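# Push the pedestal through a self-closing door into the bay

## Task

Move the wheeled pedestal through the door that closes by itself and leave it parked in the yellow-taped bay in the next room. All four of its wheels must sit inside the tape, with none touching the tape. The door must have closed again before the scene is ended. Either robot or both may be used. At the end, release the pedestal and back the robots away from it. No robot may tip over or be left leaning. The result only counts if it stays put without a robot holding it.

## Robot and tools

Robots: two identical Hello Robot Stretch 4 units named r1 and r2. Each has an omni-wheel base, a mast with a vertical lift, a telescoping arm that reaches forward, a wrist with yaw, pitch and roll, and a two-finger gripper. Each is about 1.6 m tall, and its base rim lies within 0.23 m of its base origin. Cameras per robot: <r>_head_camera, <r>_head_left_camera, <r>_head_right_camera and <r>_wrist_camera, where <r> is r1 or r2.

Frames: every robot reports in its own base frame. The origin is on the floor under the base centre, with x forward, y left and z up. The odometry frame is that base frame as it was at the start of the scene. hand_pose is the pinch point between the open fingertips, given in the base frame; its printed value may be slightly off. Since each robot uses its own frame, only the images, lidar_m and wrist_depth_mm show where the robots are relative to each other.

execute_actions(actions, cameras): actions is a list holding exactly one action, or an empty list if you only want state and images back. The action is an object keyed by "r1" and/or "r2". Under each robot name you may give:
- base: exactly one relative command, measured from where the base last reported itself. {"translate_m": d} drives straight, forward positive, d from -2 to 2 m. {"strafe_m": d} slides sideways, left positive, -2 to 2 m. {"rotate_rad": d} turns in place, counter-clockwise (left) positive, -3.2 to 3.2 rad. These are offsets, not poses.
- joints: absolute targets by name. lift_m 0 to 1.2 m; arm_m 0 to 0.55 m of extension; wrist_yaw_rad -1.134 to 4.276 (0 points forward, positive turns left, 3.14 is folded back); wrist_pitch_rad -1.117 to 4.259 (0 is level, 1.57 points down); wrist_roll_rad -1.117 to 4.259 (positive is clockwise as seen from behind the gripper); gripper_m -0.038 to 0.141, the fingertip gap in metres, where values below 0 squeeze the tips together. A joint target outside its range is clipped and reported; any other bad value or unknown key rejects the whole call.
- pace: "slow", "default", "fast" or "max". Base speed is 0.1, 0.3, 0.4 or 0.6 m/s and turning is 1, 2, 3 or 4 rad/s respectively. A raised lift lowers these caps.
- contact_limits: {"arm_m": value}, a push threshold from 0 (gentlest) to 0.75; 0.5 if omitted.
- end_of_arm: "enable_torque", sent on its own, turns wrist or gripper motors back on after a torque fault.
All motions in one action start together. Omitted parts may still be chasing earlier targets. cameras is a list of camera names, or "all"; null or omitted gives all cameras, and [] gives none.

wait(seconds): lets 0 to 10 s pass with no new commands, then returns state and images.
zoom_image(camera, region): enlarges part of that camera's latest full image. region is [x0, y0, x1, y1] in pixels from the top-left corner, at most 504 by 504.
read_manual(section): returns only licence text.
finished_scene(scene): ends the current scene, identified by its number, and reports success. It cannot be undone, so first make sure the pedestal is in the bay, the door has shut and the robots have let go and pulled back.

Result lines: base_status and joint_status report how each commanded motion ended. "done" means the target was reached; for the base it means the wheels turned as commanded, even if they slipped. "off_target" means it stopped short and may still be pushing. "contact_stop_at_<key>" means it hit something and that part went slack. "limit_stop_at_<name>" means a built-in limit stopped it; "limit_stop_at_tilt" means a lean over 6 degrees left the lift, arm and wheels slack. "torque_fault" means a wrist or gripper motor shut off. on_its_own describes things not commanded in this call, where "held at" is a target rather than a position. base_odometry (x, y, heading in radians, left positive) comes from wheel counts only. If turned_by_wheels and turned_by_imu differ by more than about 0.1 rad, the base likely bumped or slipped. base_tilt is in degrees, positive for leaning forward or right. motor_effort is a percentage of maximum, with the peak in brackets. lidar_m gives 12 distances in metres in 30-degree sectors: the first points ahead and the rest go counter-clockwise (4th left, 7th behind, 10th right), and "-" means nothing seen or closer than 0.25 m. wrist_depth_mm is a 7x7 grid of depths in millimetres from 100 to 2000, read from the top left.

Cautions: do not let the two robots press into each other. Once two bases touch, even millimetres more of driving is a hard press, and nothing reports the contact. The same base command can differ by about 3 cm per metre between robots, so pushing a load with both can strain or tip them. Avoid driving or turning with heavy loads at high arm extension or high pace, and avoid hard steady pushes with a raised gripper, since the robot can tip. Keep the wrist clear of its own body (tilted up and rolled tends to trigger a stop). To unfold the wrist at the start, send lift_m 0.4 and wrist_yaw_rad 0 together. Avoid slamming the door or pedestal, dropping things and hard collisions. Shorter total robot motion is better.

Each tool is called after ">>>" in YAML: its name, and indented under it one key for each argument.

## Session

>>> execute_actions:
  actions: []

Scene clock: 0.00 s.
r1.base_odometry: x=+0.000 y=+0.000 heading=+0.000 (m, m, rad; r1's odometry frame)
r1.turned_by_wheels: +0.000 (rad since the last result)
r1.turned_by_imu: +0.000 (rad since the last result)
r1.base_tilt: forward=+0.2 right=+1.1 (deg)
r1.lidar_m: 0.58 0.62 0.93 1.51 1.66 2.39 3.82 1.66 1.24 1.23 0.79 0.60
r1.base_status: not commanded
r1.joint_positions: lift_m=+0.163 arm_m=-0.001 wrist_yaw_rad=+3.080 wrist_pitch_rad=+0.001 wrist_roll_rad=-0.004 gripper_m=+0.057
r1.joint_status: not commanded
r1.motor_effort: lift_m=+18 arm_m=+0 wrist_yaw_rad=+1 wrist_pitch_rad=-8 wrist_roll_rad=-2 gripper_m=-3 wheel_0=+0 wheel_1=+1 wheel_2=+0 (%)
r1.hand_pose: x=-0.1130 y=+0.1051 z=+0.3413 quat_wxyz=(+0.031, +0.000, -0.002, +1.000) (m; r1's base frame)
r1.wrist_depth_mm: 139 141 - - - - - / - 140 - - - - - / - 126 206 - - - - / 108 139 256 - - - - / 138 - - - - - 1921 / 1499 1464 208 1336 191 1281 1205 / 960 931 842 144 866 798 831
r2.base_odometry: x=+0.000 y=+0.000 heading=+0.000 (m, m, rad; r2's odometry frame)
r2.turned_by_wheels: +0.000 (rad since the last result)
r2.turned_by_imu: +0.000 (rad since the last result)
r2.base_tilt: forward=+0.1 right=+0.4 (deg)
r2.lidar_m: 1.58 1.52 1.59 2.16 2.60 2.71 3.70 2.16 3.06 2.20 2.13 2.18
r2.base_status: not commanded
r2.joint_positions: lift_m=+0.157 arm_m=+0.001 wrist_yaw_rad=+3.093 wrist_pitch_rad=-0.004 wrist_roll_rad=-0.010 gripper_m=+0.057
r2.joint_status: not commanded
r2.motor_effort: lift_m=+20 arm_m=+0 wrist_yaw_rad=+1 wrist_pitch_rad=-7 wrist_roll_rad=-3 gripper_m=-2 wheel_0=+0 wheel_1=+0 wheel_2=+0 (%)
r2.hand_pose: x=-0.1125 y=+0.1013 z=+0.3368 quat_wxyz=(+0.024, +0.002, -0.005, +1.000) (m; r2's base frame)
r2.wrist_depth_mm: - 142 - - - - - / - 130 - - - - - / - 127 198 - - - - / 114 140 253 - - - - / 1863 - - - - - - / 1229 1308 197 1430 211 1430 1430 / 854 809 878 152 842 917 960
pictures: r1_head_camera, r1_head_left_camera, r1_head_right_camera, r1_wrist_camera, r2_head_camera, r2_head_left_camera, r2_head_right_camera, r2_wrist_camera
camera_calibration (this result's frames):
r1_wrist_camera: T_world_to_cam=[[0.0580897, 0.997481, -0.0407199, -0.0813869], [-0.0128595, -0.0400378, -0.999115, 0.401822], [-0.998229, 0.0585619, 0.0105013, 0.101726], [0, 0, 0, 1]] pos_world=[0.111441, 0.0913127, 0.397084]
r2_wrist_camera: T_world_to_cam=[[0.0706912, 0.996667, 0.0407105, -0.118823], [-0.025736, 0.0426214, -0.99876, 0.385959], [-0.997166, 0.0695558, 0.0286631, 0.0977917], [0, 0, 0, 1]] pos_world=[0.115847, 0.095175, 0.387514]
Images, in order (width x height): r1_head_camera 420x560, r1_head_left_camera 420x672, r1_head_right_camera 420x672, r1_wrist_camera 616x392, r2_head_camera 420x560, r2_head_left_camera 420x672, r2_head_right_camera 420x672, r2_wrist_camera 616x392.

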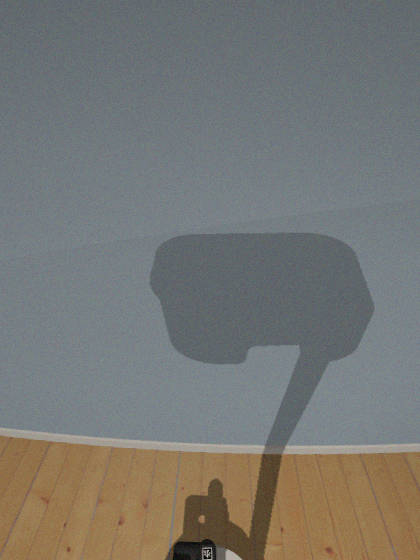

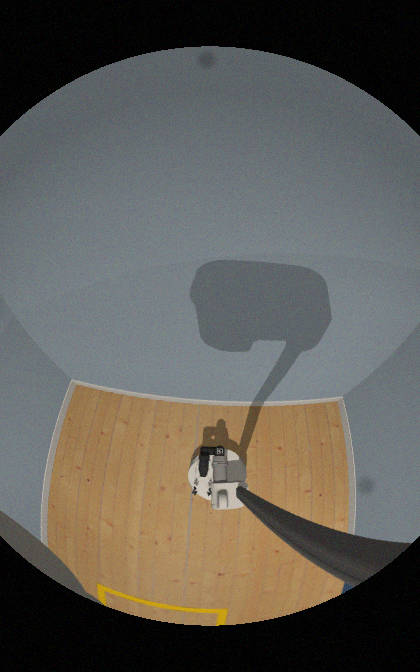

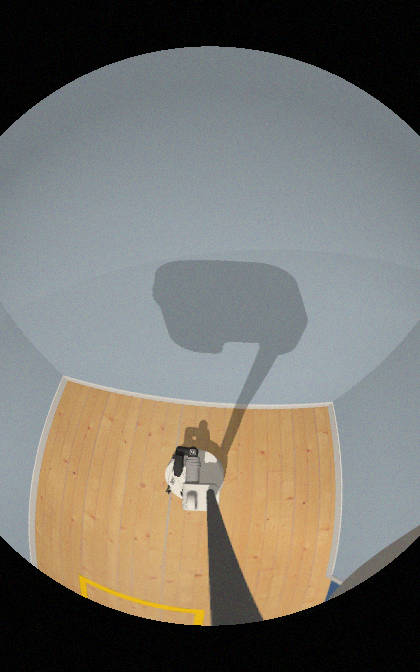

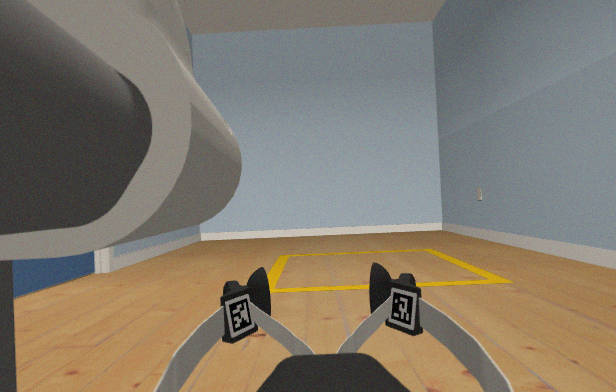

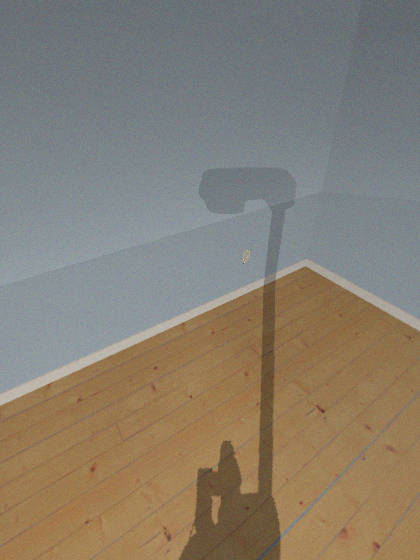

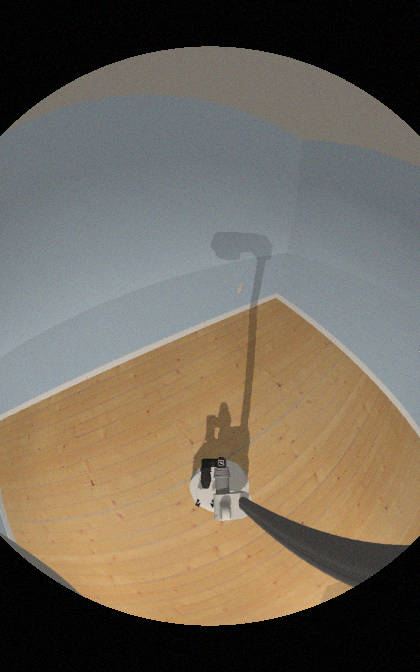

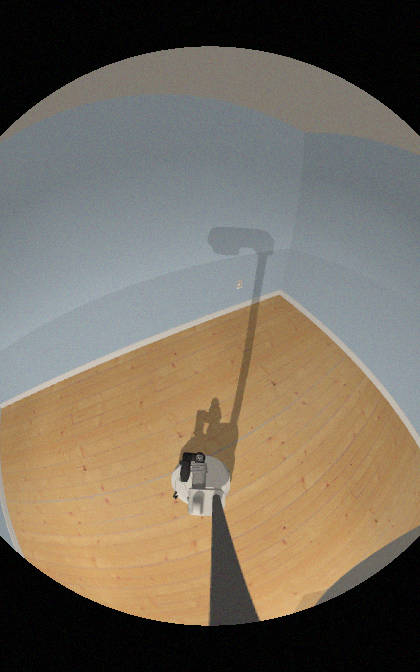

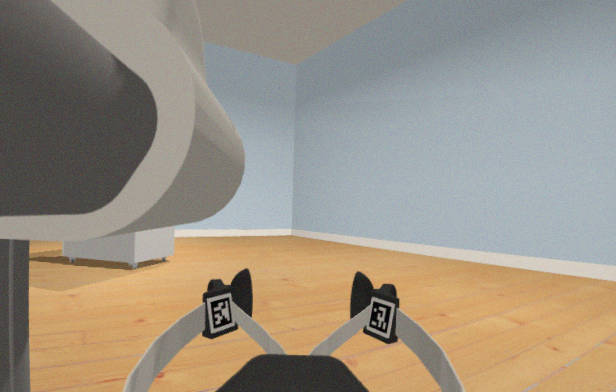

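>>> execute_actions:
  actions:
    - {"r1": {"base": {"rotate_rad": -2.3}}, "r2": {"base": {"rotate_rad": -2.62}}}
  cameras: ["r1_head_camera", "r1_head_left_camera", "r2_head_camera", "r2_head_left_camera"]

Scene clock: 3.87 s.
r1.base_odometry: x=+0.000 y=+0.000 heading=-2.299 (m, m, rad; r1's odometry frame)
r1.turned_by_wheels: -2.299 (rad since the last result)
r1.turned_by_imu: -2.303 (rad since the last result)
r1.base_tilt: forward=+0.2 right=+1.2 (deg)
r1.lidar_m: 1.34 1.22 1.01 0.64 0.58 0.60 0.76 1.55 1.56 1.98 3.99 2.21
r1.base_status: done
r1.joint_positions: lift_m=+0.163 arm_m=-0.001 wrist_yaw_rad=+3.080 wrist_pitch_rad=+0.001 wrist_roll_rad=-0.004 gripper_m=+0.057
r1.joint_status: not commanded
r1.motor_effort: lift_m=+18(18) arm_m=+0(0) wrist_yaw_rad=+1(1) wrist_pitch_rad=-8(8) wrist_roll_rad=-1(1) gripper_m=-3(4) wheel_0=+4(12) wheel_1=+5(12) wheel_2=+4(10) (%)
r1.hand_pose: x=-0.1130 y=+0.1051 z=+0.3413 quat_wxyz=(+0.031, +0.000, -0.002, +1.000) (m; r1's base frame)
r1.wrist_depth_mm: 139 141 1182 917 715 591 504 / - 140 1118 917 723 597 512 / - 126 207 931 723 585 508 / 108 139 258 917 741 597 517 / 138 1537 1281 917 732 597 512 / 1308 1464 208 891 192 591 521 / 960 931 842 144 699 564 517
r2.base_odometry: x=+0.000 y=+0.000 heading=-2.620 (m, m, rad; r2's odometry frame)
r2.turned_by_wheels: -2.620 (rad since the last result)
r2.turned_by_imu: -2.573 (rad since the last result)
r2.base_tilt: forward=+0.2 right=+0.3 (deg)
r2.lidar_m: 2.15 3.04 2.21 2.15 2.16 1.58 1.49 1.58 2.19 2.59 2.70 3.73
r2.base_status: done
r2.joint_positions: lift_m=+0.157 arm_m=+0.001 wrist_yaw_rad=+3.093 wrist_pitch_rad=-0.004 wrist_roll_rad=-0.010 gripper_m=+0.057
r2.joint_status: not commanded
r2.motor_effort: lift_m=+20(20) arm_m=-1(1) wrist_yaw_rad=+0(0) wrist_pitch_rad=-6(7) wrist_roll_rad=-3(3) gripper_m=-2(4) wheel_0=+1(7) wheel_1=+0(8) wheel_2=+0(6) (%)
r2.hand_pose: x=-0.1125 y=+0.1013 z=+0.3368 quat_wxyz=(+0.024, +0.002, -0.005, +1.000) (m; r2's base frame)
r2.wrist_depth_mm: - 142 1708 1756 1708 1661 1708 / - 131 1661 1661 1661 1708 1756 / - 127 197 1708 1661 1708 1708 / 114 140 253 1661 1708 1661 1756 / 1618 1661 1576 1661 1618 1708 1661 / 1229 1281 198 1430 213 1430 1366 / 854 809 878 152 809 931 946
pictures: r1_head_camera, r1_head_left_camera, r2_head_camera, r2_head_left_camera
Images, in order (width x height): r1_head_camera 420x560, r1_head_left_camera 420x672, r2_head_camera 420x560, r2_head_left_camera 420x672.

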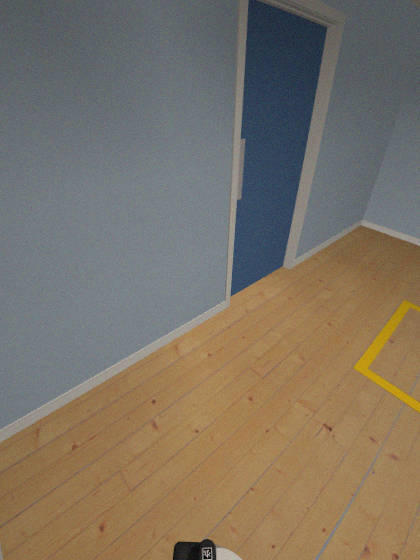

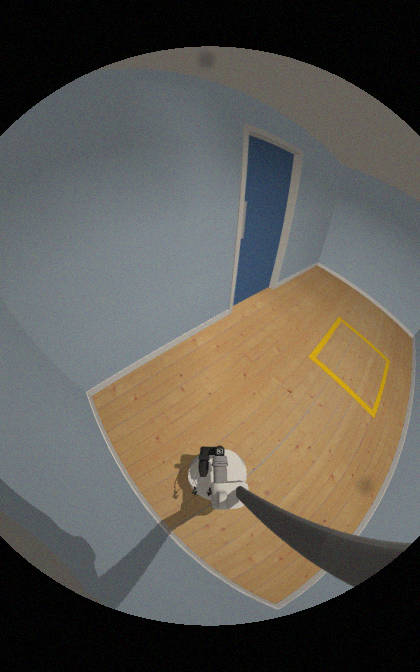

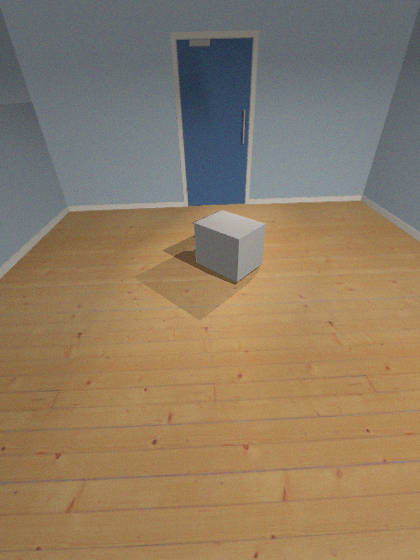

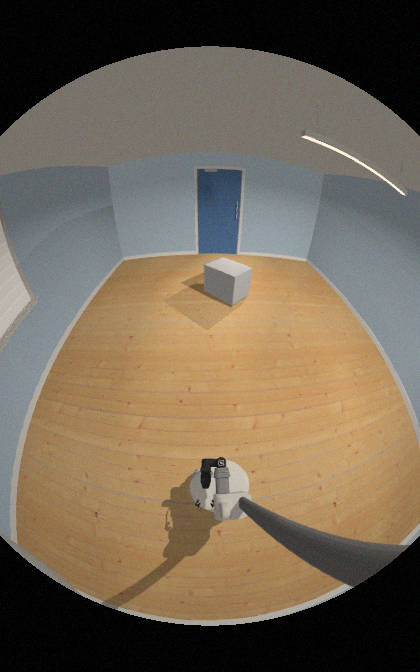

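>>> execute_actions:
  actions:
    - {"r1": {"base": {"rotate_rad": 0.68}}, "r2": {"base": {"strafe_m": -0.53}}}
  cameras: []

>>> execute_actions:
  actions:
    - {"r1": {"base": {"strafe_m": -1.79}, "pace": "fast"}, "r2": {"base": {"translate_m": 1.75}, "pace": "fast"}}
  cameras: ["r1_head_camera", "r2_head_camera"]

Scene clock: 17.07 s.
r1.base_odometry: x=+0.000 y=+0.000 heading=-1.620 (m, m, rad; r1's odometry frame)
r1.turned_by_wheels: +0.679 (rad since the last result)
r1.turned_by_imu: +0.679 (rad since the last result)
r1.base_tilt: forward=+0.1 right=+1.2 (deg)
r1.lidar_m: 1.23 0.84 0.61 0.58 0.62 0.88 1.54 1.62 2.26 4.14 1.74 1.30
r1.base_status: done
r1.joint_positions: lift_m=+0.163 arm_m=-0.001 wrist_yaw_rad=+3.080 wrist_pitch_rad=+0.001 wrist_roll_rad=-0.004 gripper_m=+0.057
r1.joint_status: not commanded
r1.motor_effort: lift_m=+18(18) arm_m=+0(0) wrist_yaw_rad=+1(1) wrist_pitch_rad=-8(7) wrist_roll_rad=-1(3) gripper_m=-3(3) wheel_0=-5(10) wheel_1=-6(14) wheel_2=-5(10) (%)
r1.hand_pose: x=-0.1130 y=+0.1051 z=+0.3413 quat_wxyz=(+0.031, +0.000, -0.002, +1.000) (m; r1's base frame)
r1.wrist_depth_mm: 139 141 1661 1661 1708 946 683 / - 140 1618 1661 1661 976 683 / - 126 206 1618 1708 991 707 / 108 139 257 1661 1708 1008 707 / 138 1618 1618 1661 1708 1008 715 / 1537 1464 209 1336 191 960 715 / 946 946 854 144 866 788 707
r2.base_odometry: x=-0.264 y=+0.459 heading=-2.620 (m, m, rad; r2's odometry frame)
r2.turned_by_wheels: +0.000 (rad since the last result)
r2.turned_by_imu: -0.002 (rad since the last result)
r2.base_tilt: forward=+0.0 right=+0.4 (deg)
r2.lidar_m: 2.14 3.75 2.76 2.67 2.16 1.60 1.53 1.59 2.14 2.07 2.16 2.98
r2.base_status: done
r2.joint_positions: lift_m=+0.157 arm_m=+0.001 wrist_yaw_rad=+3.093 wrist_pitch_rad=-0.004 wrist_roll_rad=-0.010 gripper_m=+0.057
r2.joint_status: not commanded
r2.motor_effort: lift_m=+20(20) arm_m=+0(0) wrist_yaw_rad=+0(1) wrist_pitch_rad=-6(6) wrist_roll_rad=-3(3) gripper_m=-3(4) wheel_0=+0(9) wheel_1=+0(9) wheel_2=+0(1) (%)
r2.hand_pose: x=-0.1125 y=+0.1013 z=+0.3368 quat_wxyz=(+0.024, +0.002, -0.005, +1.000) (m; r2's base frame)
r2.wrist_depth_mm: - 142 1661 1708 1708 1756 1708 / - 130 1708 1661 1661 1708 1756 / - 127 197 1708 1661 1661 1756 / 114 140 252 1661 1661 1661 1808 / 1618 1661 1708 1661 1708 1661 1708 / 1255 1336 198 1430 213 1430 1430 / 854 809 891 152 831 946 960
pictures: none
No camera images: the call's "cameras" was empty. Leave "cameras" out to get every camera's image.

Scene clock: 22.80 s.
r1.base_odometry: x=-1.788 y=+0.089 heading=-1.620 (m, m, rad; r1's odometry frame)
r1.turned_by_wheels: +0.000 (rad since the last result)
r1.turned_by_imu: -0.006 (rad since the last result)
r1.base_tilt: forward=+0.1 right=+1.2 (deg)
r1.lidar_m: 1.27 1.29 1.73 2.38 2.22 1.63 1.57 1.65 2.28 2.33 1.71 1.28
r1.base_status: done
r1.joint_positions: lift_m=+0.163 arm_m=-0.001 wrist_yaw_rad=+3.080 wrist_pitch_rad=+0.001 wrist_roll_rad=-0.004 gripper_m=+0.057
r1.joint_status: not commanded
r1.motor_effort: lift_m=+18(18) arm_m=+0(0) wrist_yaw_rad=+1(0) wrist_pitch_rad=-8(7) wrist_roll_rad=-1(1) gripper_m=-1(0) wheel_0=+1(16) wheel_1=-3(18) wheel_2=+0(4) (%)
r1.hand_pose: x=-0.1130 y=+0.1051 z=+0.3413 quat_wxyz=(+0.031, +0.000, -0.002, +1.000) (m; r1's base frame)
r1.wrist_depth_mm: 139 141 1708 1661 1756 1756 1756 / - 140 1661 1661 1756 1756 1756 / - 126 206 1618 1708 1708 1708 / 108 139 258 1661 1708 1756 1708 / 138 1576 1708 1576 1756 1661 1708 / 1537 1430 208 1366 191 1229 1205 / 946 917 854 144 891 778 820
r2.base_odometry: x=-1.781 y=-0.413 heading=-2.620 (m, m, rad; r2's odometry frame)
r2.turned_by_wheels: +0.000 (rad since the last result)
r2.turned_by_imu: -0.007 (rad since the last result)
r2.base_tilt: forward=+0.1 right=+0.2 (deg)
r2.lidar_m: 0.46 0.43 2.76 2.63 2.73 3.41 3.34 2.95 2.17 2.08 2.16 2.61
r2.base_status: done
r2.joint_positions: lift_m=+0.157 arm_m=+0.001 wrist_yaw_rad=+3.093 wrist_pitch_rad=-0.004 wrist_roll_rad=-0.010 gripper_m=+0.057
r2.joint_status: not commanded
r2.motor_effort: lift_m=+20(20) arm_m=-1(1) wrist_yaw_rad=+1(0) wrist_pitch_rad=-7(6) wrist_roll_rad=-2(2) gripper_m=+2(2) wheel_0=+1(6) wheel_1=-1(4) wheel_2=+0(12) (%)
r2.hand_pose: x=-0.1125 y=+0.1013 z=+0.3368 quat_wxyz=(+0.024, +0.002, -0.005, +1.000) (m; r2's base frame)
r2.wrist_depth_mm: - 142 - - - - - / - 131 - - - - - / - 127 198 - - - - / 114 140 252 - - - - / 1863 - - - - - - / 1255 1308 198 1430 213 1397 1430 / 854 820 866 153 842 917 946
pictures: r1_head_camera, r2_head_camera
Images, in order (width x height): r1_head_camera 420x560, r2_head_camera 420x560.

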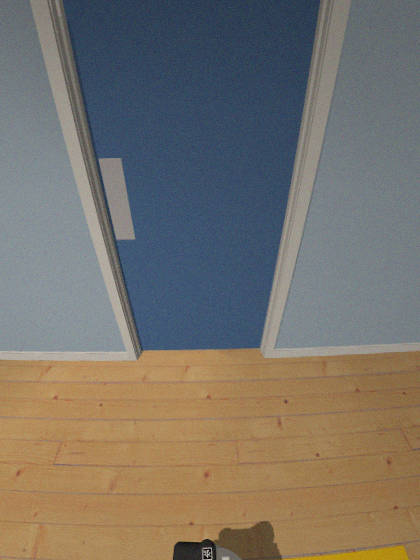

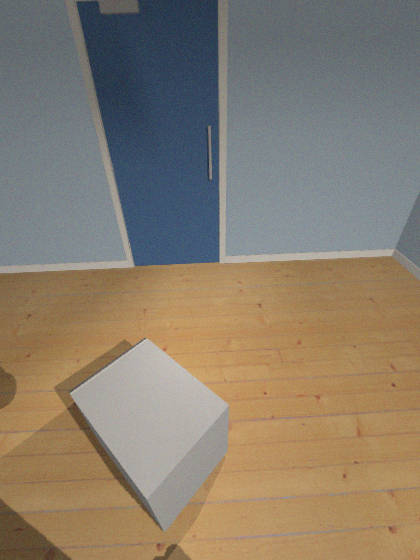

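>>> execute_actions:
  actions:
    - {"r1": {"base": {"translate_m": 0.97}}, "r2": {"base": {"translate_m": 0.5}, "pace": "slow"}}
  cameras: ["r2_head_camera"]

Scene clock: 31.23 s.
r1.base_odometry: x=-1.835 y=-0.880 heading=-1.620 (m, m, rad; r1's odometry frame)
r1.turned_by_wheels: +0.000 (rad since the last result)
r1.turned_by_imu: -0.003 (rad since the last result)
r1.base_tilt: forward=+0.1 right=+1.2 (deg)
r1.lidar_m: 0.30 0.31 0.46 0.99 2.46 2.64 2.55 2.66 2.46 0.93 0.45 0.32
r1.base_status: done
r1.joint_positions: lift_m=+0.163 arm_m=-0.001 wrist_yaw_rad=+3.080 wrist_pitch_rad=+0.001 wrist_roll_rad=-0.004 gripper_m=+0.057
r1.joint_status: not commanded
r1.motor_effort: lift_m=+18(18) arm_m=+0(0) wrist_yaw_rad=+1(1) wrist_pitch_rad=-8(8) wrist_roll_rad=-1(2) gripper_m=-1(2) wheel_0=+3(5) wheel_1=+5(13) wheel_2=-2(14) (%)
r1.hand_pose: x=-0.1130 y=+0.1051 z=+0.3413 quat_wxyz=(+0.031, +0.000, -0.002, +1.000) (m; r1's base frame)
r1.wrist_depth_mm: 139 141 - - - - - / - 140 - - - - - / - 126 206 - - - - / 108 139 257 - - - - / 138 - - - - - - / 1499 1499 208 1336 191 1281 1229 / 931 917 854 144 878 778 831
r2.base_odometry: x=-2.214 y=-0.662 heading=-2.619 (m, m, rad; r2's odometry frame)
r2.turned_by_wheels: +0.001 (rad since the last result)
r2.turned_by_imu: -0.003 (rad since the last result)
r2.base_tilt: forward=+0.1 right=+0.4 (deg)
r2.lidar_m: 0.25 0.25 0.25 0.25 2.76 3.80 3.89 2.95 2.18 2.06 2.19 2.10
r2.base_status: done
r2.joint_positions: lift_m=+0.158 arm_m=+0.000 wrist_yaw_rad=+3.096 wrist_pitch_rad=-0.004 wrist_roll_rad=-0.010 gripper_m=+0.057
r2.joint_status: not commanded
r2.motor_effort: lift_m=+20(20) arm_m=+0(1) wrist_yaw_rad=-8(55) wrist_pitch_rad=-7(8) wrist_roll_rad=-3(3) gripper_m=-1(1) wheel_0=+3(7) wheel_1=+9(19) wheel_2=-6(18) (%)
r2.hand_pose: x=-0.1130 y=+0.1004 z=+0.3368 quat_wxyz=(+0.023, +0.002, -0.005, +1.000) (m; r2's base frame)
r2.wrist_depth_mm: - 142 - - - - - / - 129 - - - - - / - 128 195 - - - - / 113 140 248 - - - - / - - - - - - - / 1229 1308 196 1430 213 1430 1430 / 866 820 866 152 842 931 946
pictures: r2_head_camera
Images, in order (width x height): r2_head_camera 420x560.

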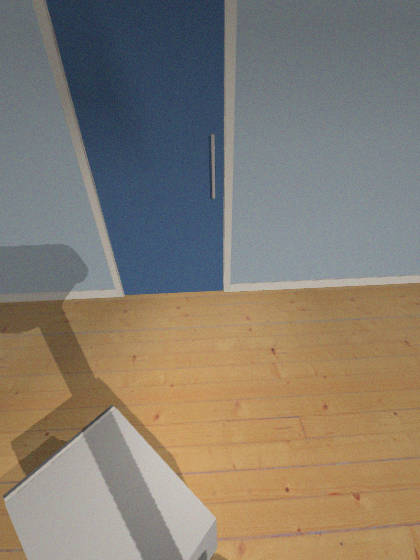

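>>> execute_actions:
  actions:
    - {"r1": {"base": {"translate_m": 0.95}, "pace": "slow"}, "r2": {"base": {"translate_m": -0.35}, "joints": {"lift_m": 0.8}}}
  cameras: ["r1_head_camera", "r2_head_camera", "r2_head_left_camera"]

action 0: r1: "base": translate_m = 0.95 would last too long for one action: at the pace "slow" translate_m can be at most 0.766 in either direction: name a faster pace, or command the rest in another action

>>> execute_actions:
  actions:
    - {"r1": {"base": {"translate_m": 0.5}, "pace": "slow"}, "r2": {"base": {"translate_m": -0.35}, "joints": {"lift_m": 0.8}}}
  cameras: ["r1_head_camera", "r2_head_camera", "r2_head_left_camera"]

Scene clock: 40.00 s.
r1.base_odometry: x=-1.860 y=-1.379 heading=-1.620 (m, m, rad; r1's odometry frame)
r1.turned_by_wheels: +0.000 (rad since the last result)
r1.turned_by_imu: +0.019 (rad since the last result)
r1.base_tilt: forward=+0.2 right=+1.2 (deg)
r1.lidar_m: 0.25 0.45 2.42 0.44 0.45 3.11 3.04 3.18 0.39 0.25 - 0.25
r1.base_status: done
r1.joint_positions: lift_m=+0.163 arm_m=-0.001 wrist_yaw_rad=+3.080 wrist_pitch_rad=+0.001 wrist_roll_rad=-0.004 gripper_m=+0.057
r1.joint_status: not commanded
r1.motor_effort: lift_m=+18(18) arm_m=+0(0) wrist_yaw_rad=+2(2) wrist_pitch_rad=-8(8) wrist_roll_rad=+0(0) gripper_m=+0(5) wheel_0=+14(25) wheel_1=+4(24) wheel_2=-22(32) (%)
r1.hand_pose: x=-0.1129 y=+0.1051 z=+0.3413 quat_wxyz=(+0.031, +0.000, -0.002, +1.000) (m; r1's base frame)
r1.wrist_depth_mm: 139 141 - - - - - / - 140 - - - - - / - 126 207 - - - - / 108 139 258 - - - - / 138 - - - - - - / 1499 1464 208 1336 192 1255 1205 / 960 931 866 144 878 788 842
r2.base_odometry: x=-1.911 y=-0.487 heading=-2.620 (m, m, rad; r2's odometry frame)
r2.turned_by_wheels: +0.000 (rad since the last result)
r2.turned_by_imu: -0.001 (rad since the last result)
r2.base_tilt: forward=+0.1 right=+0.2 (deg)
r2.lidar_m: 0.54 0.46 2.75 2.66 2.73 3.53 3.50 2.95 2.18 2.07 2.17 2.45
r2.base_status: done
r2.joint_positions: lift_m=+0.800 arm_m=+0.000 wrist_yaw_rad=+3.093 wrist_pitch_rad=-0.004 wrist_roll_rad=-0.010 gripper_m=+0.057
r2.joint_status: all done
r2.motor_effort: lift_m=+24(25) arm_m=+1(1) wrist_yaw_rad=+0(8) wrist_pitch_rad=-7(7) wrist_roll_rad=-2(3) gripper_m=-3(2) wheel_0=+0(4) wheel_1=-2(6) wheel_2=+0(7) (%)
r2.hand_pose: x=-0.1127 y=+0.1012 z=+0.9789 quat_wxyz=(+0.024, +0.002, -0.005, +1.000) (m; r2's base frame)
r2.wrist_depth_mm: - 142 - - - - - / - 130 - - - - - / - 127 197 - - - - / 114 140 252 - - - - / - - - - - - - / - - 197 - 213 - - / - - - 152 - - -
pictures: r1_head_camera, r2_head_camera, r2_head_left_camera
Images, in order (width x height): r1_head_camera 420x560, r2_head_camera 420x560, r2_head_left_camera 420x672.

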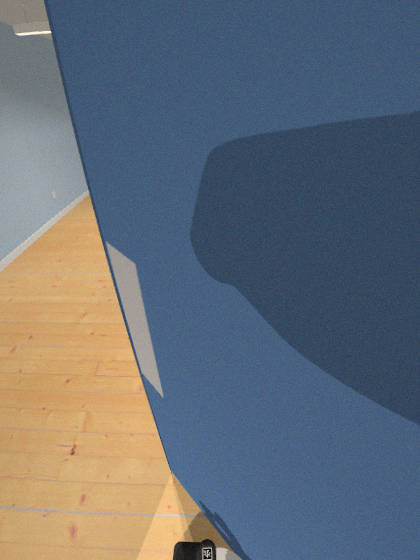

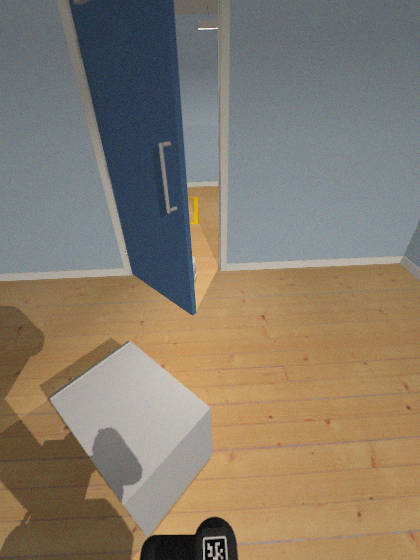

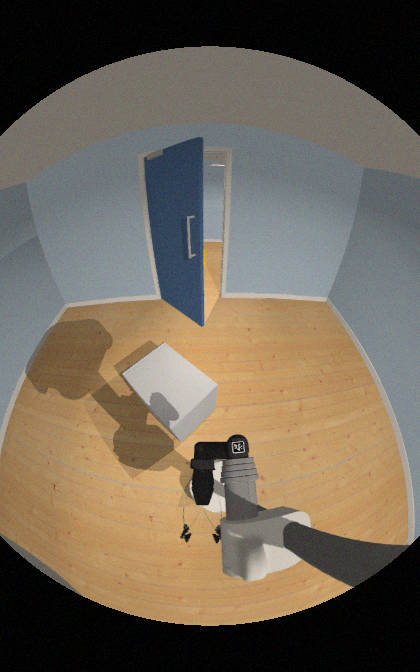

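>>> execute_actions:
  actions:
    - {"r1": {"base": {"translate_m": 0.4}, "pace": "slow"}, "r2": {"base": {"strafe_m": 0.77}}}
  cameras: []

>>> execute_actions:
  actions:
    - {"r1": {"base": {"strafe_m": -0.22}, "pace": "slow"}, "r2": {"base": {"translate_m": 0.45}}}
  cameras: []

>>> execute_actions:
  actions:
    - {"r2": {"base": {"translate_m": 0.45}, "pace": "slow"}}
  cameras: ["r1_head_camera", "r2_head_camera", "r2_head_right_camera"]

Scene clock: 51.97 s.
r1.base_odometry: x=-1.879 y=-1.778 heading=-1.620 (m, m, rad; r1's odometry frame)
r1.turned_by_wheels: +0.000 (rad since the last result)
r1.turned_by_imu: -0.003 (rad since the last result)
r1.base_tilt: forward=+0.2 right=+1.2 (deg)
r1.lidar_m: 0.83 3.23 2.42 1.77 0.67 0.65 3.47 0.51 0.25 0.25 - 0.25
r1.base_status: done
r1.joint_positions: lift_m=+0.163 arm_m=-0.001 wrist_yaw_rad=+3.080 wrist_pitch_rad=+0.001 wrist_roll_rad=-0.004 gripper_m=+0.057
r1.joint_status: not commanded
r1.motor_effort: lift_m=+18(18) arm_m=+0(0) wrist_yaw_rad=+2(2) wrist_pitch_rad=-7(8) wrist_roll_rad=-1(0) gripper_m=-5(1) wheel_0=+13(18) wheel_1=+4(5) wheel_2=-13(32) (%)
r1.hand_pose: x=-0.1129 y=+0.1051 z=+0.3413 quat_wxyz=(+0.031, +0.000, -0.002, +1.000) (m; r1's base frame)
r1.wrist_depth_mm: 139 141 - - - 654 640 / - 140 - - - 661 640 / - 126 207 - - 661 640 / 108 140 257 - - 683 634 / 138 - - - - 676 627 / 1499 1464 208 1308 192 647 634 / 891 931 842 144 866 621 634
r2.base_odometry: x=-1.527 y=-1.155 heading=-2.620 (m, m, rad; r2's odometry frame)
r2.turned_by_wheels: +0.000 (rad since the last result)
r2.turned_by_imu: -0.002 (rad since the last result)
r2.base_tilt: forward=+0.2 right=+0.2 (deg)
r2.lidar_m: 0.67 2.47 1.99 1.88 1.94 2.70 3.50 3.56 2.97 2.85 0.59 0.58
r2.base_status: done
r2.joint_positions: lift_m=+0.800 arm_m=+0.000 wrist_yaw_rad=+3.093 wrist_pitch_rad=-0.004 wrist_roll_rad=-0.010 gripper_m=+0.057
r2.joint_status: not commanded
r2.motor_effort: lift_m=+24(24) arm_m=+0(0) wrist_yaw_rad=+0(0) wrist_pitch_rad=-8(7) wrist_roll_rad=-3(3) gripper_m=-3(2) wheel_0=+1(8) wheel_1=-1(8) wheel_2=+1(0) (%)
r2.hand_pose: x=-0.1127 y=+0.1012 z=+0.9789 quat_wxyz=(+0.024, +0.002, -0.005, +1.000) (m; r2's base frame)
r2.wrist_depth_mm: - 142 - - - - - / - 130 - - - - - / - 127 197 - - - - / 114 140 253 - - - - / - - - - - - - / - - 198 - 213 - - / - - - 153 - - -
pictures: none
No camera images: the call's "cameras" was empty. Leave "cameras" out to get every camera's image.

Scene clock: 55.30 s.
r1.base_odometry: x=-2.099 y=-1.767 heading=-1.620 (m, m, rad; r1's odometry frame)
r1.turned_by_wheels: +0.000 (rad since the last result)
r1.turned_by_imu: -0.001 (rad since the last result)
r1.base_tilt: forward=+0.1 right=+1.2 (deg)
r1.lidar_m: 0.81 1.08 2.65 1.80 0.82 3.55 3.49 0.29 0.25 - 0.25 0.27
r1.base_status: done
r1.joint_positions: lift_m=+0.163 arm_m=-0.001 wrist_yaw_rad=+3.080 wrist_pitch_rad=+0.001 wrist_roll_rad=-0.004 gripper_m=+0.057
r1.joint_status: not commanded
r1.motor_effort: lift_m=+18(18) arm_m=+0(0) wrist_yaw_rad=+1(1) wrist_pitch_rad=-8(8) wrist_roll_rad=-2(1) gripper_m=-1(6) wheel_0=+8(20) wheel_1=-14(18) wheel_2=+5(13) (%)
r1.hand_pose: x=-0.1129 y=+0.1051 z=+0.3413 quat_wxyz=(+0.031, +0.000, -0.002, +1.000) (m; r1's base frame)
r1.wrist_depth_mm: 139 141 - - - - 732 / - 140 - - - - 741 / - 126 206 - - - - / 108 139 258 - - - - / 138 603 - - - - 1255 / 421 1182 208 1336 191 1255 1042 / 415 597 854 144 878 788 778
r2.base_odometry: x=-1.917 y=-1.379 heading=-2.619 (m, m, rad; r2's odometry frame)
r2.turned_by_wheels: +0.000 (rad since the last result)
r2.turned_by_imu: -0.002 (rad since the last result)
r2.base_tilt: forward=+0.2 right=+0.2 (deg)
r2.lidar_m: 1.03 2.01 1.97 1.88 1.96 2.71 3.98 4.04 2.95 0.32 0.26 0.25
r2.base_status: done
r2.joint_positions: lift_m=+0.800 arm_m=+0.000 wrist_yaw_rad=+3.093 wrist_pitch_rad=-0.004 wrist_roll_rad=-0.010 gripper_m=+0.057
r2.joint_status: not commanded
r2.motor_effort: lift_m=+24(24) arm_m=+1(1) wrist_yaw_rad=+0(0) wrist_pitch_rad=-7(6) wrist_roll_rad=-3(3) gripper_m=-3(2) wheel_0=+1(7) wheel_1=+1(6) wheel_2=+0(10) (%)
r2.hand_pose: x=-0.1127 y=+0.1012 z=+0.9789 quat_wxyz=(+0.024, +0.002, -0.005, +1.000) (m; r2's base frame)
r2.wrist_depth_mm: - 142 - - - - - / - 130 - - - - - / - 127 198 - - - - / 114 140 253 - - - - / - - - - - - - / - - 197 - 213 - - / - - - 153 - - -
pictures: none
No camera images: the call's "cameras" was empty. Leave "cameras" out to get every camera's image.

Scene clock: 61.07 s.
r1.base_odometry: x=-2.099 y=-1.767 heading=-1.620 (m, m, rad; r1's odometry frame)
r1.turned_by_wheels: +0.000 (rad since the last result)
r1.turned_by_imu: -0.001 (rad since the last result)
r1.base_tilt: forward=+0.1 right=+1.2 (deg)
r1.lidar_m: 0.76 0.75 2.64 1.79 0.82 3.54 3.48 0.27 0.25 - 0.25 0.28
r1.base_status: not commanded
r1.joint_positions: lift_m=+0.163 arm_m=-0.001 wrist_yaw_rad=+3.080 wrist_pitch_rad=+0.001 wrist_roll_rad=-0.004 gripper_m=+0.057
r1.joint_status: not commanded
r1.motor_effort: lift_m=+18(18) arm_m=+0(0) wrist_yaw_rad=+1(1) wrist_pitch_rad=-7(8) wrist_roll_rad=+0(2) gripper_m=-4(4) wheel_0=+8(8) wheel_1=-14(14) wheel_2=+5(5) (%)
r1.hand_pose: x=-0.1129 y=+0.1051 z=+0.3413 quat_wxyz=(+0.031, +0.000, -0.002, +1.000) (m; r1's base frame)
r1.wrist_depth_mm: 139 141 - - - - 741 / - 140 - - - - 750 / - 126 206 - - - - / 108 139 257 - - - - / 138 609 - - - - 1255 / 421 1182 208 1336 191 1281 1025 / 413 597 842 144 866 788 778
r2.base_odometry: x=-2.307 y=-1.604 heading=-2.619 (m, m, rad; r2's odometry frame)
r2.turned_by_wheels: +0.000 (rad since the last result)
r2.turned_by_imu: -0.004 (rad since the last result)
r2.base_tilt: forward=+0.0 right=+0.3 (deg)
r2.lidar_m: 0.57 1.54 1.98 1.87 1.98 2.67 - 4.14 0.27 0.25 0.26 0.80
r2.base_status: done
r2.joint_positions: lift_m=+0.800 arm_m=+0.000 wrist_yaw_rad=+3.093 wrist_pitch_rad=-0.004 wrist_roll_rad=-0.010 gripper_m=+0.057
r2.joint_status: not commanded
r2.motor_effort: lift_m=+24(24) arm_m=+1(0) wrist_yaw_rad=-1(0) wrist_pitch_rad=-7(7) wrist_roll_rad=-3(2) gripper_m=-3(2) wheel_0=+6(10) wheel_1=-1(0) wheel_2=-5(13) (%)
r2.hand_pose: x=-0.1127 y=+0.1012 z=+0.9789 quat_wxyz=(+0.024, +0.002, -0.005, +1.000) (m; r2's base frame)
r2.wrist_depth_mm: - 142 - - - - - / - 130 - - - - - / - 127 197 - - - - / 114 140 251 - - - - / - - - - - - - / - - 197 - 213 - - / - - - 153 - - -
pictures: r1_head_camera, r2_head_camera, r2_head_right_camera
Images, in order (width x height): r1_head_camera 420x560, r2_head_camera 420x560, r2_head_right_camera 420x672.

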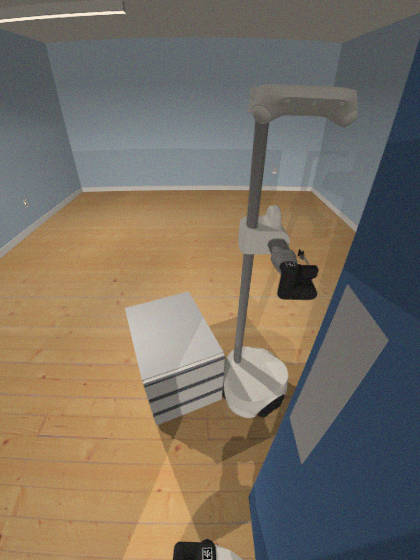

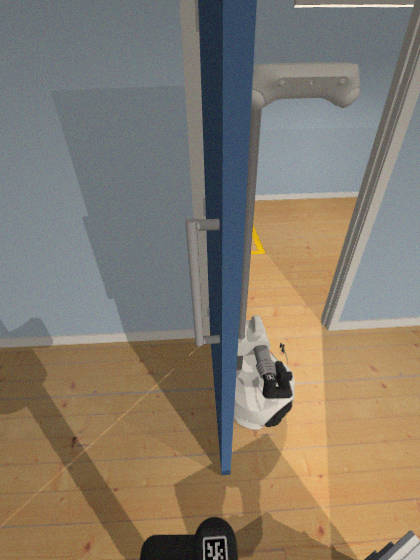

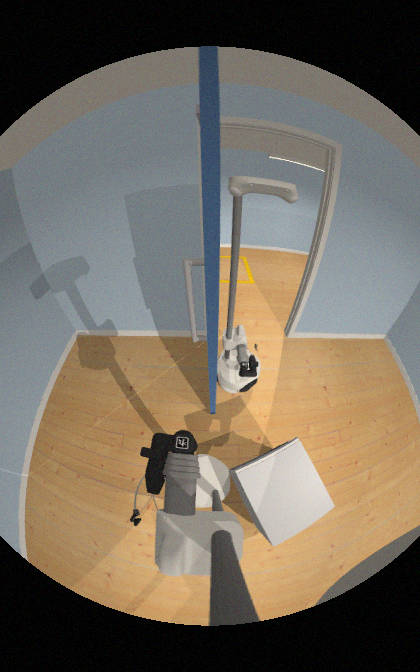

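>>> execute_actions:
  actions:
    - {"r2": {"base": {"strafe_m": 0.65}, "joints": {"wrist_yaw_rad": 0.0, "gripper_m": 0.12}}}
  cameras: []

>>> execute_actions:
  actions:
    - {"r2": {"base": {"translate_m": 0.75}}}
  cameras: []

>>> execute_actions:
  actions:
    - {"r2": {"base": {"rotate_rad": -1.6}}}
  cameras: ["r2_head_camera", "r2_wrist_camera"]

Scene clock: 66.93 s.
r1.base_odometry: x=-2.099 y=-1.767 heading=-1.620 (m, m, rad; r1's odometry frame)
r1.turned_by_wheels: +0.000 (rad since the last result)
r1.turned_by_imu: -0.001 (rad since the last result)
r1.base_tilt: forward=+0.1 right=+1.2 (deg)
r1.lidar_m: 0.77 0.75 2.65 1.80 0.81 3.55 3.49 0.27 0.25 - 0.25 0.27
r1.base_status: not commanded
r1.joint_positions: lift_m=+0.163 arm_m=-0.001 wrist_yaw_rad=+3.080 wrist_pitch_rad=+0.001 wrist_roll_rad=-0.004 gripper_m=+0.057
r1.joint_status: not commanded
r1.motor_effort: lift_m=+18(18) arm_m=+0(0) wrist_yaw_rad=+1(2) wrist_pitch_rad=-8(8) wrist_roll_rad=+0(2) gripper_m=-6(4) wheel_0=+8(8) wheel_1=-14(14) wheel_2=+5(5) (%)
r1.hand_pose: x=-0.1129 y=+0.1051 z=+0.3413 quat_wxyz=(+0.031, +0.000, -0.002, +1.000) (m; r1's base frame)
r1.wrist_depth_mm: 139 141 - - - - 723 / - 140 - - - - 750 / - 126 207 - - - - / 108 139 258 - - - - / 138 609 - - - - 1229 / 421 1182 208 1336 192 1255 1025 / 418 585 854 144 878 788 778
r2.base_odometry: x=-1.983 y=-2.167 heading=-2.619 (m, m, rad; r2's odometry frame)
r2.turned_by_wheels: +0.000 (rad since the last result)
r2.turned_by_imu: -0.002 (rad since the last result)
r2.base_tilt: forward=+0.0 right=+0.2 (deg)
r2.lidar_m: 1.48 1.56 1.29 1.23 1.27 1.79 - 4.54 1.03 0.84 0.89 0.88
r2.base_status: done
r2.joint_positions: lift_m=+0.800 arm_m=+0.000 wrist_yaw_rad=+0.000 wrist_pitch_rad=-0.004 wrist_roll_rad=-0.010 gripper_m=+0.120
r2.joint_status: all done
r2.motor_effort: lift_m=+23(24) arm_m=+0(1) wrist_yaw_rad=-1(4) wrist_pitch_rad=-7(7) wrist_roll_rad=-3(2) gripper_m=+0(1) wheel_0=+3(7) wheel_1=-1(10) wheel_2=+1(4) (%)
r2.hand_pose: x=+0.4598 y=-0.0873 z=+0.9790 quat_wxyz=(+1.000, -0.005, -0.002, +0.000) (m; r2's base frame)
r2.wrist_depth_mm: 1308 1281 1281 1281 1308 1229 866 / 1308 1308 1281 1281 1308 1205 866 / 1281 1281 1281 1281 1281 1205 831 / 1308 1281 1255 1255 1308 1205 820 / 1281 1308 1255 1281 1281 1205 820 / 1308 1281 1281 1281 217 1118 831 / 1255 1255 1255 149 1255 1078 831
pictures: none
No camera images: the call's "cameras" was empty. Leave "cameras" out to get every camera's image.

Scene clock: 70.93 s.
r1.base_odometry: x=-2.099 y=-1.767 heading=-1.620 (m, m, rad; r1's odometry frame)
r1.turned_by_wheels: +0.000 (rad since the last result)
r1.turned_by_imu: -0.001 (rad since the last result)
r1.base_tilt: forward=+0.1 right=+1.1 (deg)
r1.lidar_m: 0.77 0.76 2.63 1.80 0.82 3.55 3.51 0.28 0.25 - 0.25 0.28
r1.base_status: not commanded
r1.joint_positions: lift_m=+0.163 arm_m=-0.001 wrist_yaw_rad=+3.080 wrist_pitch_rad=+0.001 wrist_roll_rad=-0.004 gripper_m=+0.057
r1.joint_status: not commanded
r1.motor_effort: lift_m=+18(18) arm_m=+0(0) wrist_yaw_rad=+2(2) wrist_pitch_rad=-8(8) wrist_roll_rad=-1(0) gripper_m=-3(3) wheel_0=+8(8) wheel_1=-14(14) wheel_2=+5(5) (%)
r1.hand_pose: x=-0.1129 y=+0.1051 z=+0.3413 quat_wxyz=(+0.031, +0.000, -0.002, +1.000) (m; r1's base frame)
r1.wrist_depth_mm: 139 141 - - - - 741 / - 140 - - - - 741 / - 127 206 - - - - / 108 139 258 - - - - / 138 603 - - - - 1229 / 418 1205 209 1336 192 1229 1025 / 415 591 842 144 866 788 778
r2.base_odometry: x=-2.633 y=-2.541 heading=-2.619 (m, m, rad; r2's odometry frame)
r2.turned_by_wheels: +0.000 (rad since the last result)
r2.turned_by_imu: -0.003 (rad since the last result)
r2.base_tilt: forward=+0.3 right=+0.3 (deg)
r2.lidar_m: 0.73 0.78 1.07 1.24 1.28 1.79 - 1.41 1.06 0.62 0.70 0.77
r2.base_status: done
r2.joint_positions: lift_m=+0.800 arm_m=+0.000 wrist_yaw_rad=+0.000 wrist_pitch_rad=-0.004 wrist_roll_rad=-0.010 gripper_m=+0.120
r2.joint_status: not commanded
r2.motor_effort: lift_m=+23(23) arm_m=+0(0) wrist_yaw_rad=+0(1) wrist_pitch_rad=-7(7) wrist_roll_rad=-3(3) gripper_m=+1(0) wheel_0=+0(6) wheel_1=+1(7) wheel_2=+1(8) (%)
r2.hand_pose: x=+0.4598 y=-0.0874 z=+0.9790 quat_wxyz=(+1.000, -0.005, -0.002, +0.000) (m; r2's base frame)
r2.wrist_depth_mm: 530 530 535 530 530 530 525 / 525 530 525 525 530 525 525 / 530 525 521 525 525 521 521 / 525 525 525 521 525 521 521 / 525 517 521 521 521 521 525 / 517 521 521 521 217 512 517 / 517 521 512 149 512 517 517
pictures: none
No camera images: the call's "cameras" was empty. Leave "cameras" out to get every camera's image.

Scene clock: 73.00 s.
r1.base_odometry: x=-2.099 y=-1.767 heading=-1.620 (m, m, rad; r1's odometry frame)
r1.turned_by_wheels: +0.000 (rad since the last result)
r1.turned_by_imu: +0.000 (rad since the last result)
r1.base_tilt: forward=+0.1 right=+1.2 (deg)
r1.lidar_m: 0.75 0.76 2.63 1.80 0.82 3.55 3.51 0.27 0.25 - 0.25 0.28
r1.base_status: not commanded
r1.joint_positions: lift_m=+0.163 arm_m=-0.001 wrist_yaw_rad=+3.080 wrist_pitch_rad=+0.001 wrist_roll_rad=-0.004 gripper_m=+0.057
r1.joint_status: not commanded
r1.motor_effort: lift_m=+18(18) arm_m=+0(0) wrist_yaw_rad=+2(1) wrist_pitch_rad=-8(7) wrist_roll_rad=-1(2) gripper_m=-2(5) wheel_0=+8(8) wheel_1=-14(14) wheel_2=+5(5) (%)
r1.hand_pose: x=-0.1129 y=+0.1051 z=+0.3413 quat_wxyz=(+0.031, +0.000, -0.002, +1.000) (m; r1's base frame)
r1.wrist_depth_mm: 139 141 - - - - 723 / - 140 - - - - 750 / - 126 207 - - - - / 108 139 258 - - - - / 138 603 - - - - 1229 / 418 1205 209 1336 192 1255 1008 / 413 597 842 144 878 798 768
r2.base_odometry: x=-2.633 y=-2.541 heading=+2.064 (m, m, rad; r2's odometry frame)
r2.turned_by_wheels: -1.600 (rad since the last result)
r2.turned_by_imu: -1.571 (rad since the last result)
r2.base_tilt: forward=+0.1 right=+0.3 (deg)
r2.lidar_m: 0.61 0.70 0.75 0.73 0.76 1.06 1.23 1.28 1.76 4.49 1.45 1.06
r2.base_status: done
r2.joint_positions: lift_m=+0.800 arm_m=+0.000 wrist_yaw_rad=+0.000 wrist_pitch_rad=-0.004 wrist_roll_rad=-0.010 gripper_m=+0.120
r2.joint_status: not commanded
r2.motor_effort: lift_m=+23(23) arm_m=+0(1) wrist_yaw_rad=+0(0) wrist_pitch_rad=-6(7) wrist_roll_rad=-3(2) gripper_m=+0(1) wheel_0=+2(6) wheel_1=+0(7) wheel_2=+0(9) (%)
r2.hand_pose: x=+0.4598 y=-0.0874 z=+0.9790 quat_wxyz=(+1.000, -0.005, -0.002, +0.000) (m; r2's base frame)
r2.wrist_depth_mm: 459 459 462 466 - - - / 455 455 459 466 - - - / 452 455 462 459 - - - / 449 455 459 459 - - - / 452 452 455 459 - - - / 449 449 452 459 217 - - / 449 445 449 149 - - -
pictures: r2_head_camera, r2_wrist_camera
camera_calibration (this result's frames):
r2_wrist_camera: T_world_to_cam=[[-0.0222642, -0.998923, 0.0407165, -0.129041], [0.0275786, -0.0413247, -0.998765, 1.01824], [0.999372, -0.0211138, 0.0284689, -0.262557], [0, 0, 0, 1]] pos_world=[0.231438, -0.092367, 1.02971]
Images, in order (width x height): r2_head_camera 420x560, r2_wrist_camera 616x392.

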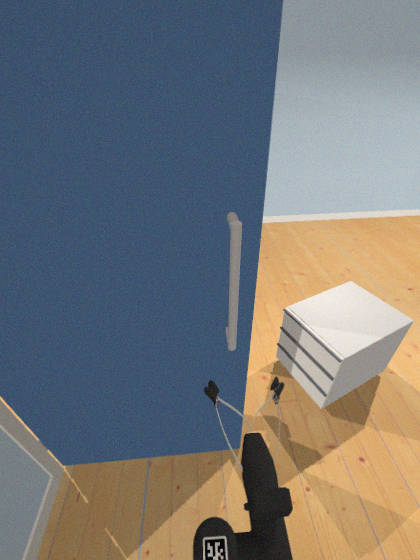

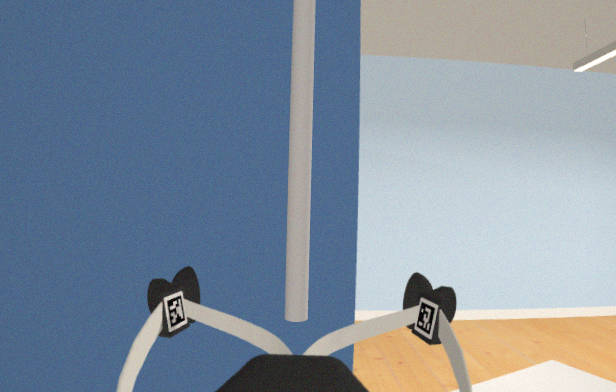

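>>> execute_actions:
  actions:
    - {"r2": {"joints": {"arm_m": 0.18, "lift_m": 0.87}, "contact_limits": {"arm_m": 0.2}}}
  cameras: ["r2_wrist_camera"]

Scene clock: 75.87 s.
r1.base_odometry: x=-2.099 y=-1.767 heading=-1.620 (m, m, rad; r1's odometry frame)
r1.turned_by_wheels: +0.000 (rad since the last result)
r1.turned_by_imu: +0.000 (rad since the last result)
r1.base_tilt: forward=+0.2 right=+1.0 (deg)
r1.lidar_m: 0.76 0.76 2.62 1.81 0.81 3.53 3.49 0.27 0.25 - 0.25 0.27
r1.base_status: not commanded
r1.joint_positions: lift_m=+0.163 arm_m=-0.001 wrist_yaw_rad=+3.080 wrist_pitch_rad=+0.001 wrist_roll_rad=-0.004 gripper_m=+0.057
r1.joint_status: not commanded
r1.motor_effort: lift_m=+18(18) arm_m=+0(0) wrist_yaw_rad=+1(1) wrist_pitch_rad=-7(8) wrist_roll_rad=-1(2) gripper_m=-3(5) wheel_0=+8(8) wheel_1=-14(14) wheel_2=+5(5) (%)
r1.hand_pose: x=-0.1129 y=+0.1051 z=+0.3413 quat_wxyz=(+0.031, +0.000, -0.002, +1.000) (m; r1's base frame)
r1.wrist_depth_mm: 140 141 - - - - 732 / - 140 - - - - 750 / - 126 206 - - - - / 108 139 257 - - - - / 138 603 - - - - 1229 / 418 1205 208 1366 191 1255 1025 / 415 591 866 144 854 798 778
r2.base_odometry: x=-2.633 y=-2.541 heading=+2.064 (m, m, rad; r2's odometry frame)
r2.turned_by_wheels: +0.000 (rad since the last result)
r2.turned_by_imu: -0.001 (rad since the last result)
r2.base_tilt: forward=+0.1 right=+0.2 (deg)
r2.lidar_m: 0.61 0.70 0.77 0.72 0.77 1.05 1.23 1.29 1.72 4.49 1.46 1.05
r2.base_status: not commanded
r2.joint_positions: lift_m=+0.870 arm_m=+0.179 wrist_yaw_rad=+0.000 wrist_pitch_rad=-0.004 wrist_roll_rad=-0.010 gripper_m=+0.120
r2.joint_status: all done
r2.motor_effort: lift_m=+24(25) arm_m=+7(9) wrist_yaw_rad=+0(1) wrist_pitch_rad=-6(7) wrist_roll_rad=-2(3) gripper_m=+1(1) wheel_0=+2(2) wheel_1=+0(0) wheel_2=+0(0) (%)
r2.contact_limits: arm_m 0.2
r2.hand_pose: x=+0.6381 y=-0.0874 z=+1.0490 quat_wxyz=(+1.000, -0.005, -0.002, +0.000) (m; r2's base frame)
r2.wrist_depth_mm: 278 279 283 285 - - - / 277 279 282 283 - - - / 278 278 282 282 - - - / 274 278 279 215 - - - / 273 277 278 213 - - - / 274 277 277 213 217 - - / 272 274 277 149 - - -
pictures: r2_wrist_camera
camera_calibration (this result's frames):
r2_wrist_camera: T_world_to_cam=[[-0.0222887, -0.998922, 0.0407091, -0.127902], [0.027906, -0.041325, -0.998756, 1.08306], [0.999362, -0.0211249, 0.028797, -0.443119], [0, 0, 0, 1]] pos_world=[0.409761, -0.0923676, 1.09968]
Images, in order (width x height): r2_wrist_camera 616x392.

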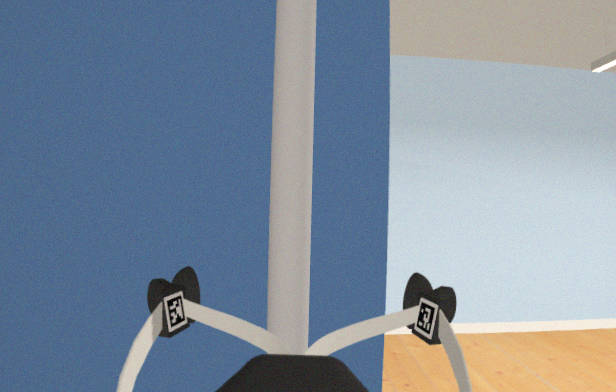

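>>> execute_actions:
  actions:
    - {"r2": {"joints": {"arm_m": 0.19, "gripper_m": 0.0, "wrist_yaw_rad": 0.02}, "contact_limits": {"arm_m": 0.2}}}
  cameras: ["r2_wrist_camera", "r1_head_camera"]

Scene clock: 78.97 s.
r1.base_odometry: x=-2.099 y=-1.767 heading=-1.620 (m, m, rad; r1's odometry frame)
r1.turned_by_wheels: +0.000 (rad since the last result)
r1.turned_by_imu: +0.000 (rad since the last result)
r1.base_tilt: forward=+0.2 right=+1.2 (deg)
r1.lidar_m: 0.77 0.74 2.63 1.80 0.82 3.54 3.51 0.28 0.25 - 0.25 0.27
r1.base_status: not commanded
r1.joint_positions: lift_m=+0.163 arm_m=-0.001 wrist_yaw_rad=+3.080 wrist_pitch_rad=+0.001 wrist_roll_rad=-0.004 gripper_m=+0.057
r1.joint_status: not commanded
r1.motor_effort: lift_m=+18(18) arm_m=+0(0) wrist_yaw_rad=+1(1) wrist_pitch_rad=-8(7) wrist_roll_rad=+1(1) gripper_m=-1(6) wheel_0=+5(8) wheel_1=-10(14) wheel_2=+5(5) (%)
r1.hand_pose: x=-0.1129 y=+0.1051 z=+0.3413 quat_wxyz=(+0.031, +0.000, -0.002, +1.000) (m; r1's base frame)
r1.wrist_depth_mm: 139 141 - - - - 741 / - 140 - - - - 741 / - 127 206 - - - - / 108 139 259 - - - - / 138 597 - - - - 1255 / 418 1205 209 1308 192 1255 1042 / 418 597 842 144 866 778 788
r2.base_odometry: x=-2.633 y=-2.541 heading=+2.065 (m, m, rad; r2's odometry frame)
r2.turned_by_wheels: +0.000 (rad since the last result)
r2.turned_by_imu: +0.000 (rad since the last result)
r2.base_tilt: forward=+0.1 right=+0.4 (deg)
r2.lidar_m: 0.60 0.69 0.80 0.74 0.77 1.03 1.23 1.27 1.71 4.51 1.46 1.04
r2.base_status: not commanded
r2.joint_positions: lift_m=+0.870 arm_m=+0.189 wrist_yaw_rad=+0.025 wrist_pitch_rad=-0.004 wrist_roll_rad=-0.010 gripper_m=+0.000
r2.joint_status: all done
r2.motor_effort: lift_m=+24(24) arm_m=+3(7) wrist_yaw_rad=-12(14) wrist_pitch_rad=-6(7) wrist_roll_rad=-3(3) gripper_m=-14(14) wheel_0=+3(2) wheel_1=+0(0) wheel_2=+3(4) (%)
r2.contact_limits: arm_m 0.2
r2.hand_pose: x=+0.6508 y=-0.0803 z=+1.0490 quat_wxyz=(+1.000, -0.005, -0.002, +0.012) (m; r2's base frame)
r2.wrist_depth_mm: 270 270 270 268 271 - - / 268 270 270 267 270 - - / 267 267 267 202 267 - - / 267 266 267 198 267 - - / 266 267 265 197 268 - - / 265 263 188 196 266 - - / 263 264 264 191 266 - -
pictures: r1_head_camera, r2_wrist_camera
camera_calibration (this result's frames):
r2_wrist_camera: T_world_to_cam=[[0.00217122, -0.999169, 0.040712, -0.13648], [0.028786, -0.0406328, -0.998759, 1.08245], [0.999583, 0.00334046, 0.0286738, -0.453728], [0, 0, 0, 1]] pos_world=[0.422676, -0.0908681, 1.09968]
Images, in order (width x height): r1_head_camera 420x560, r2_wrist_camera 616x392.

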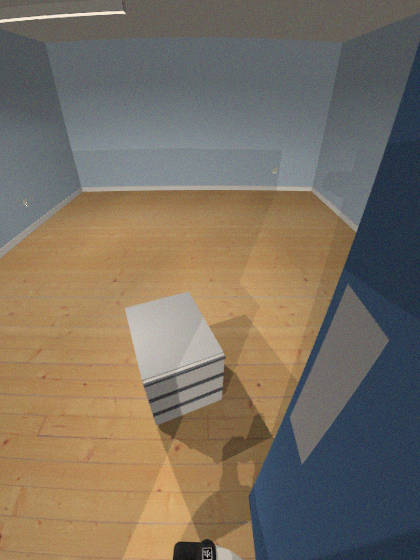

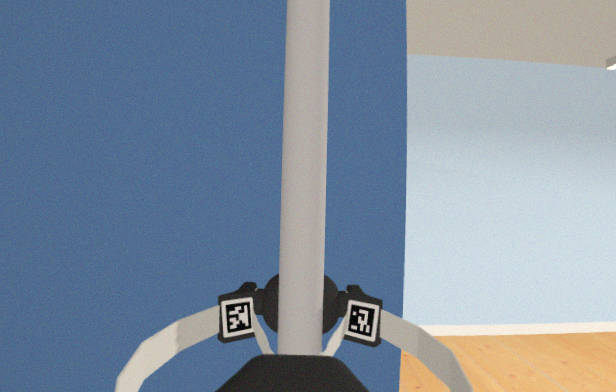

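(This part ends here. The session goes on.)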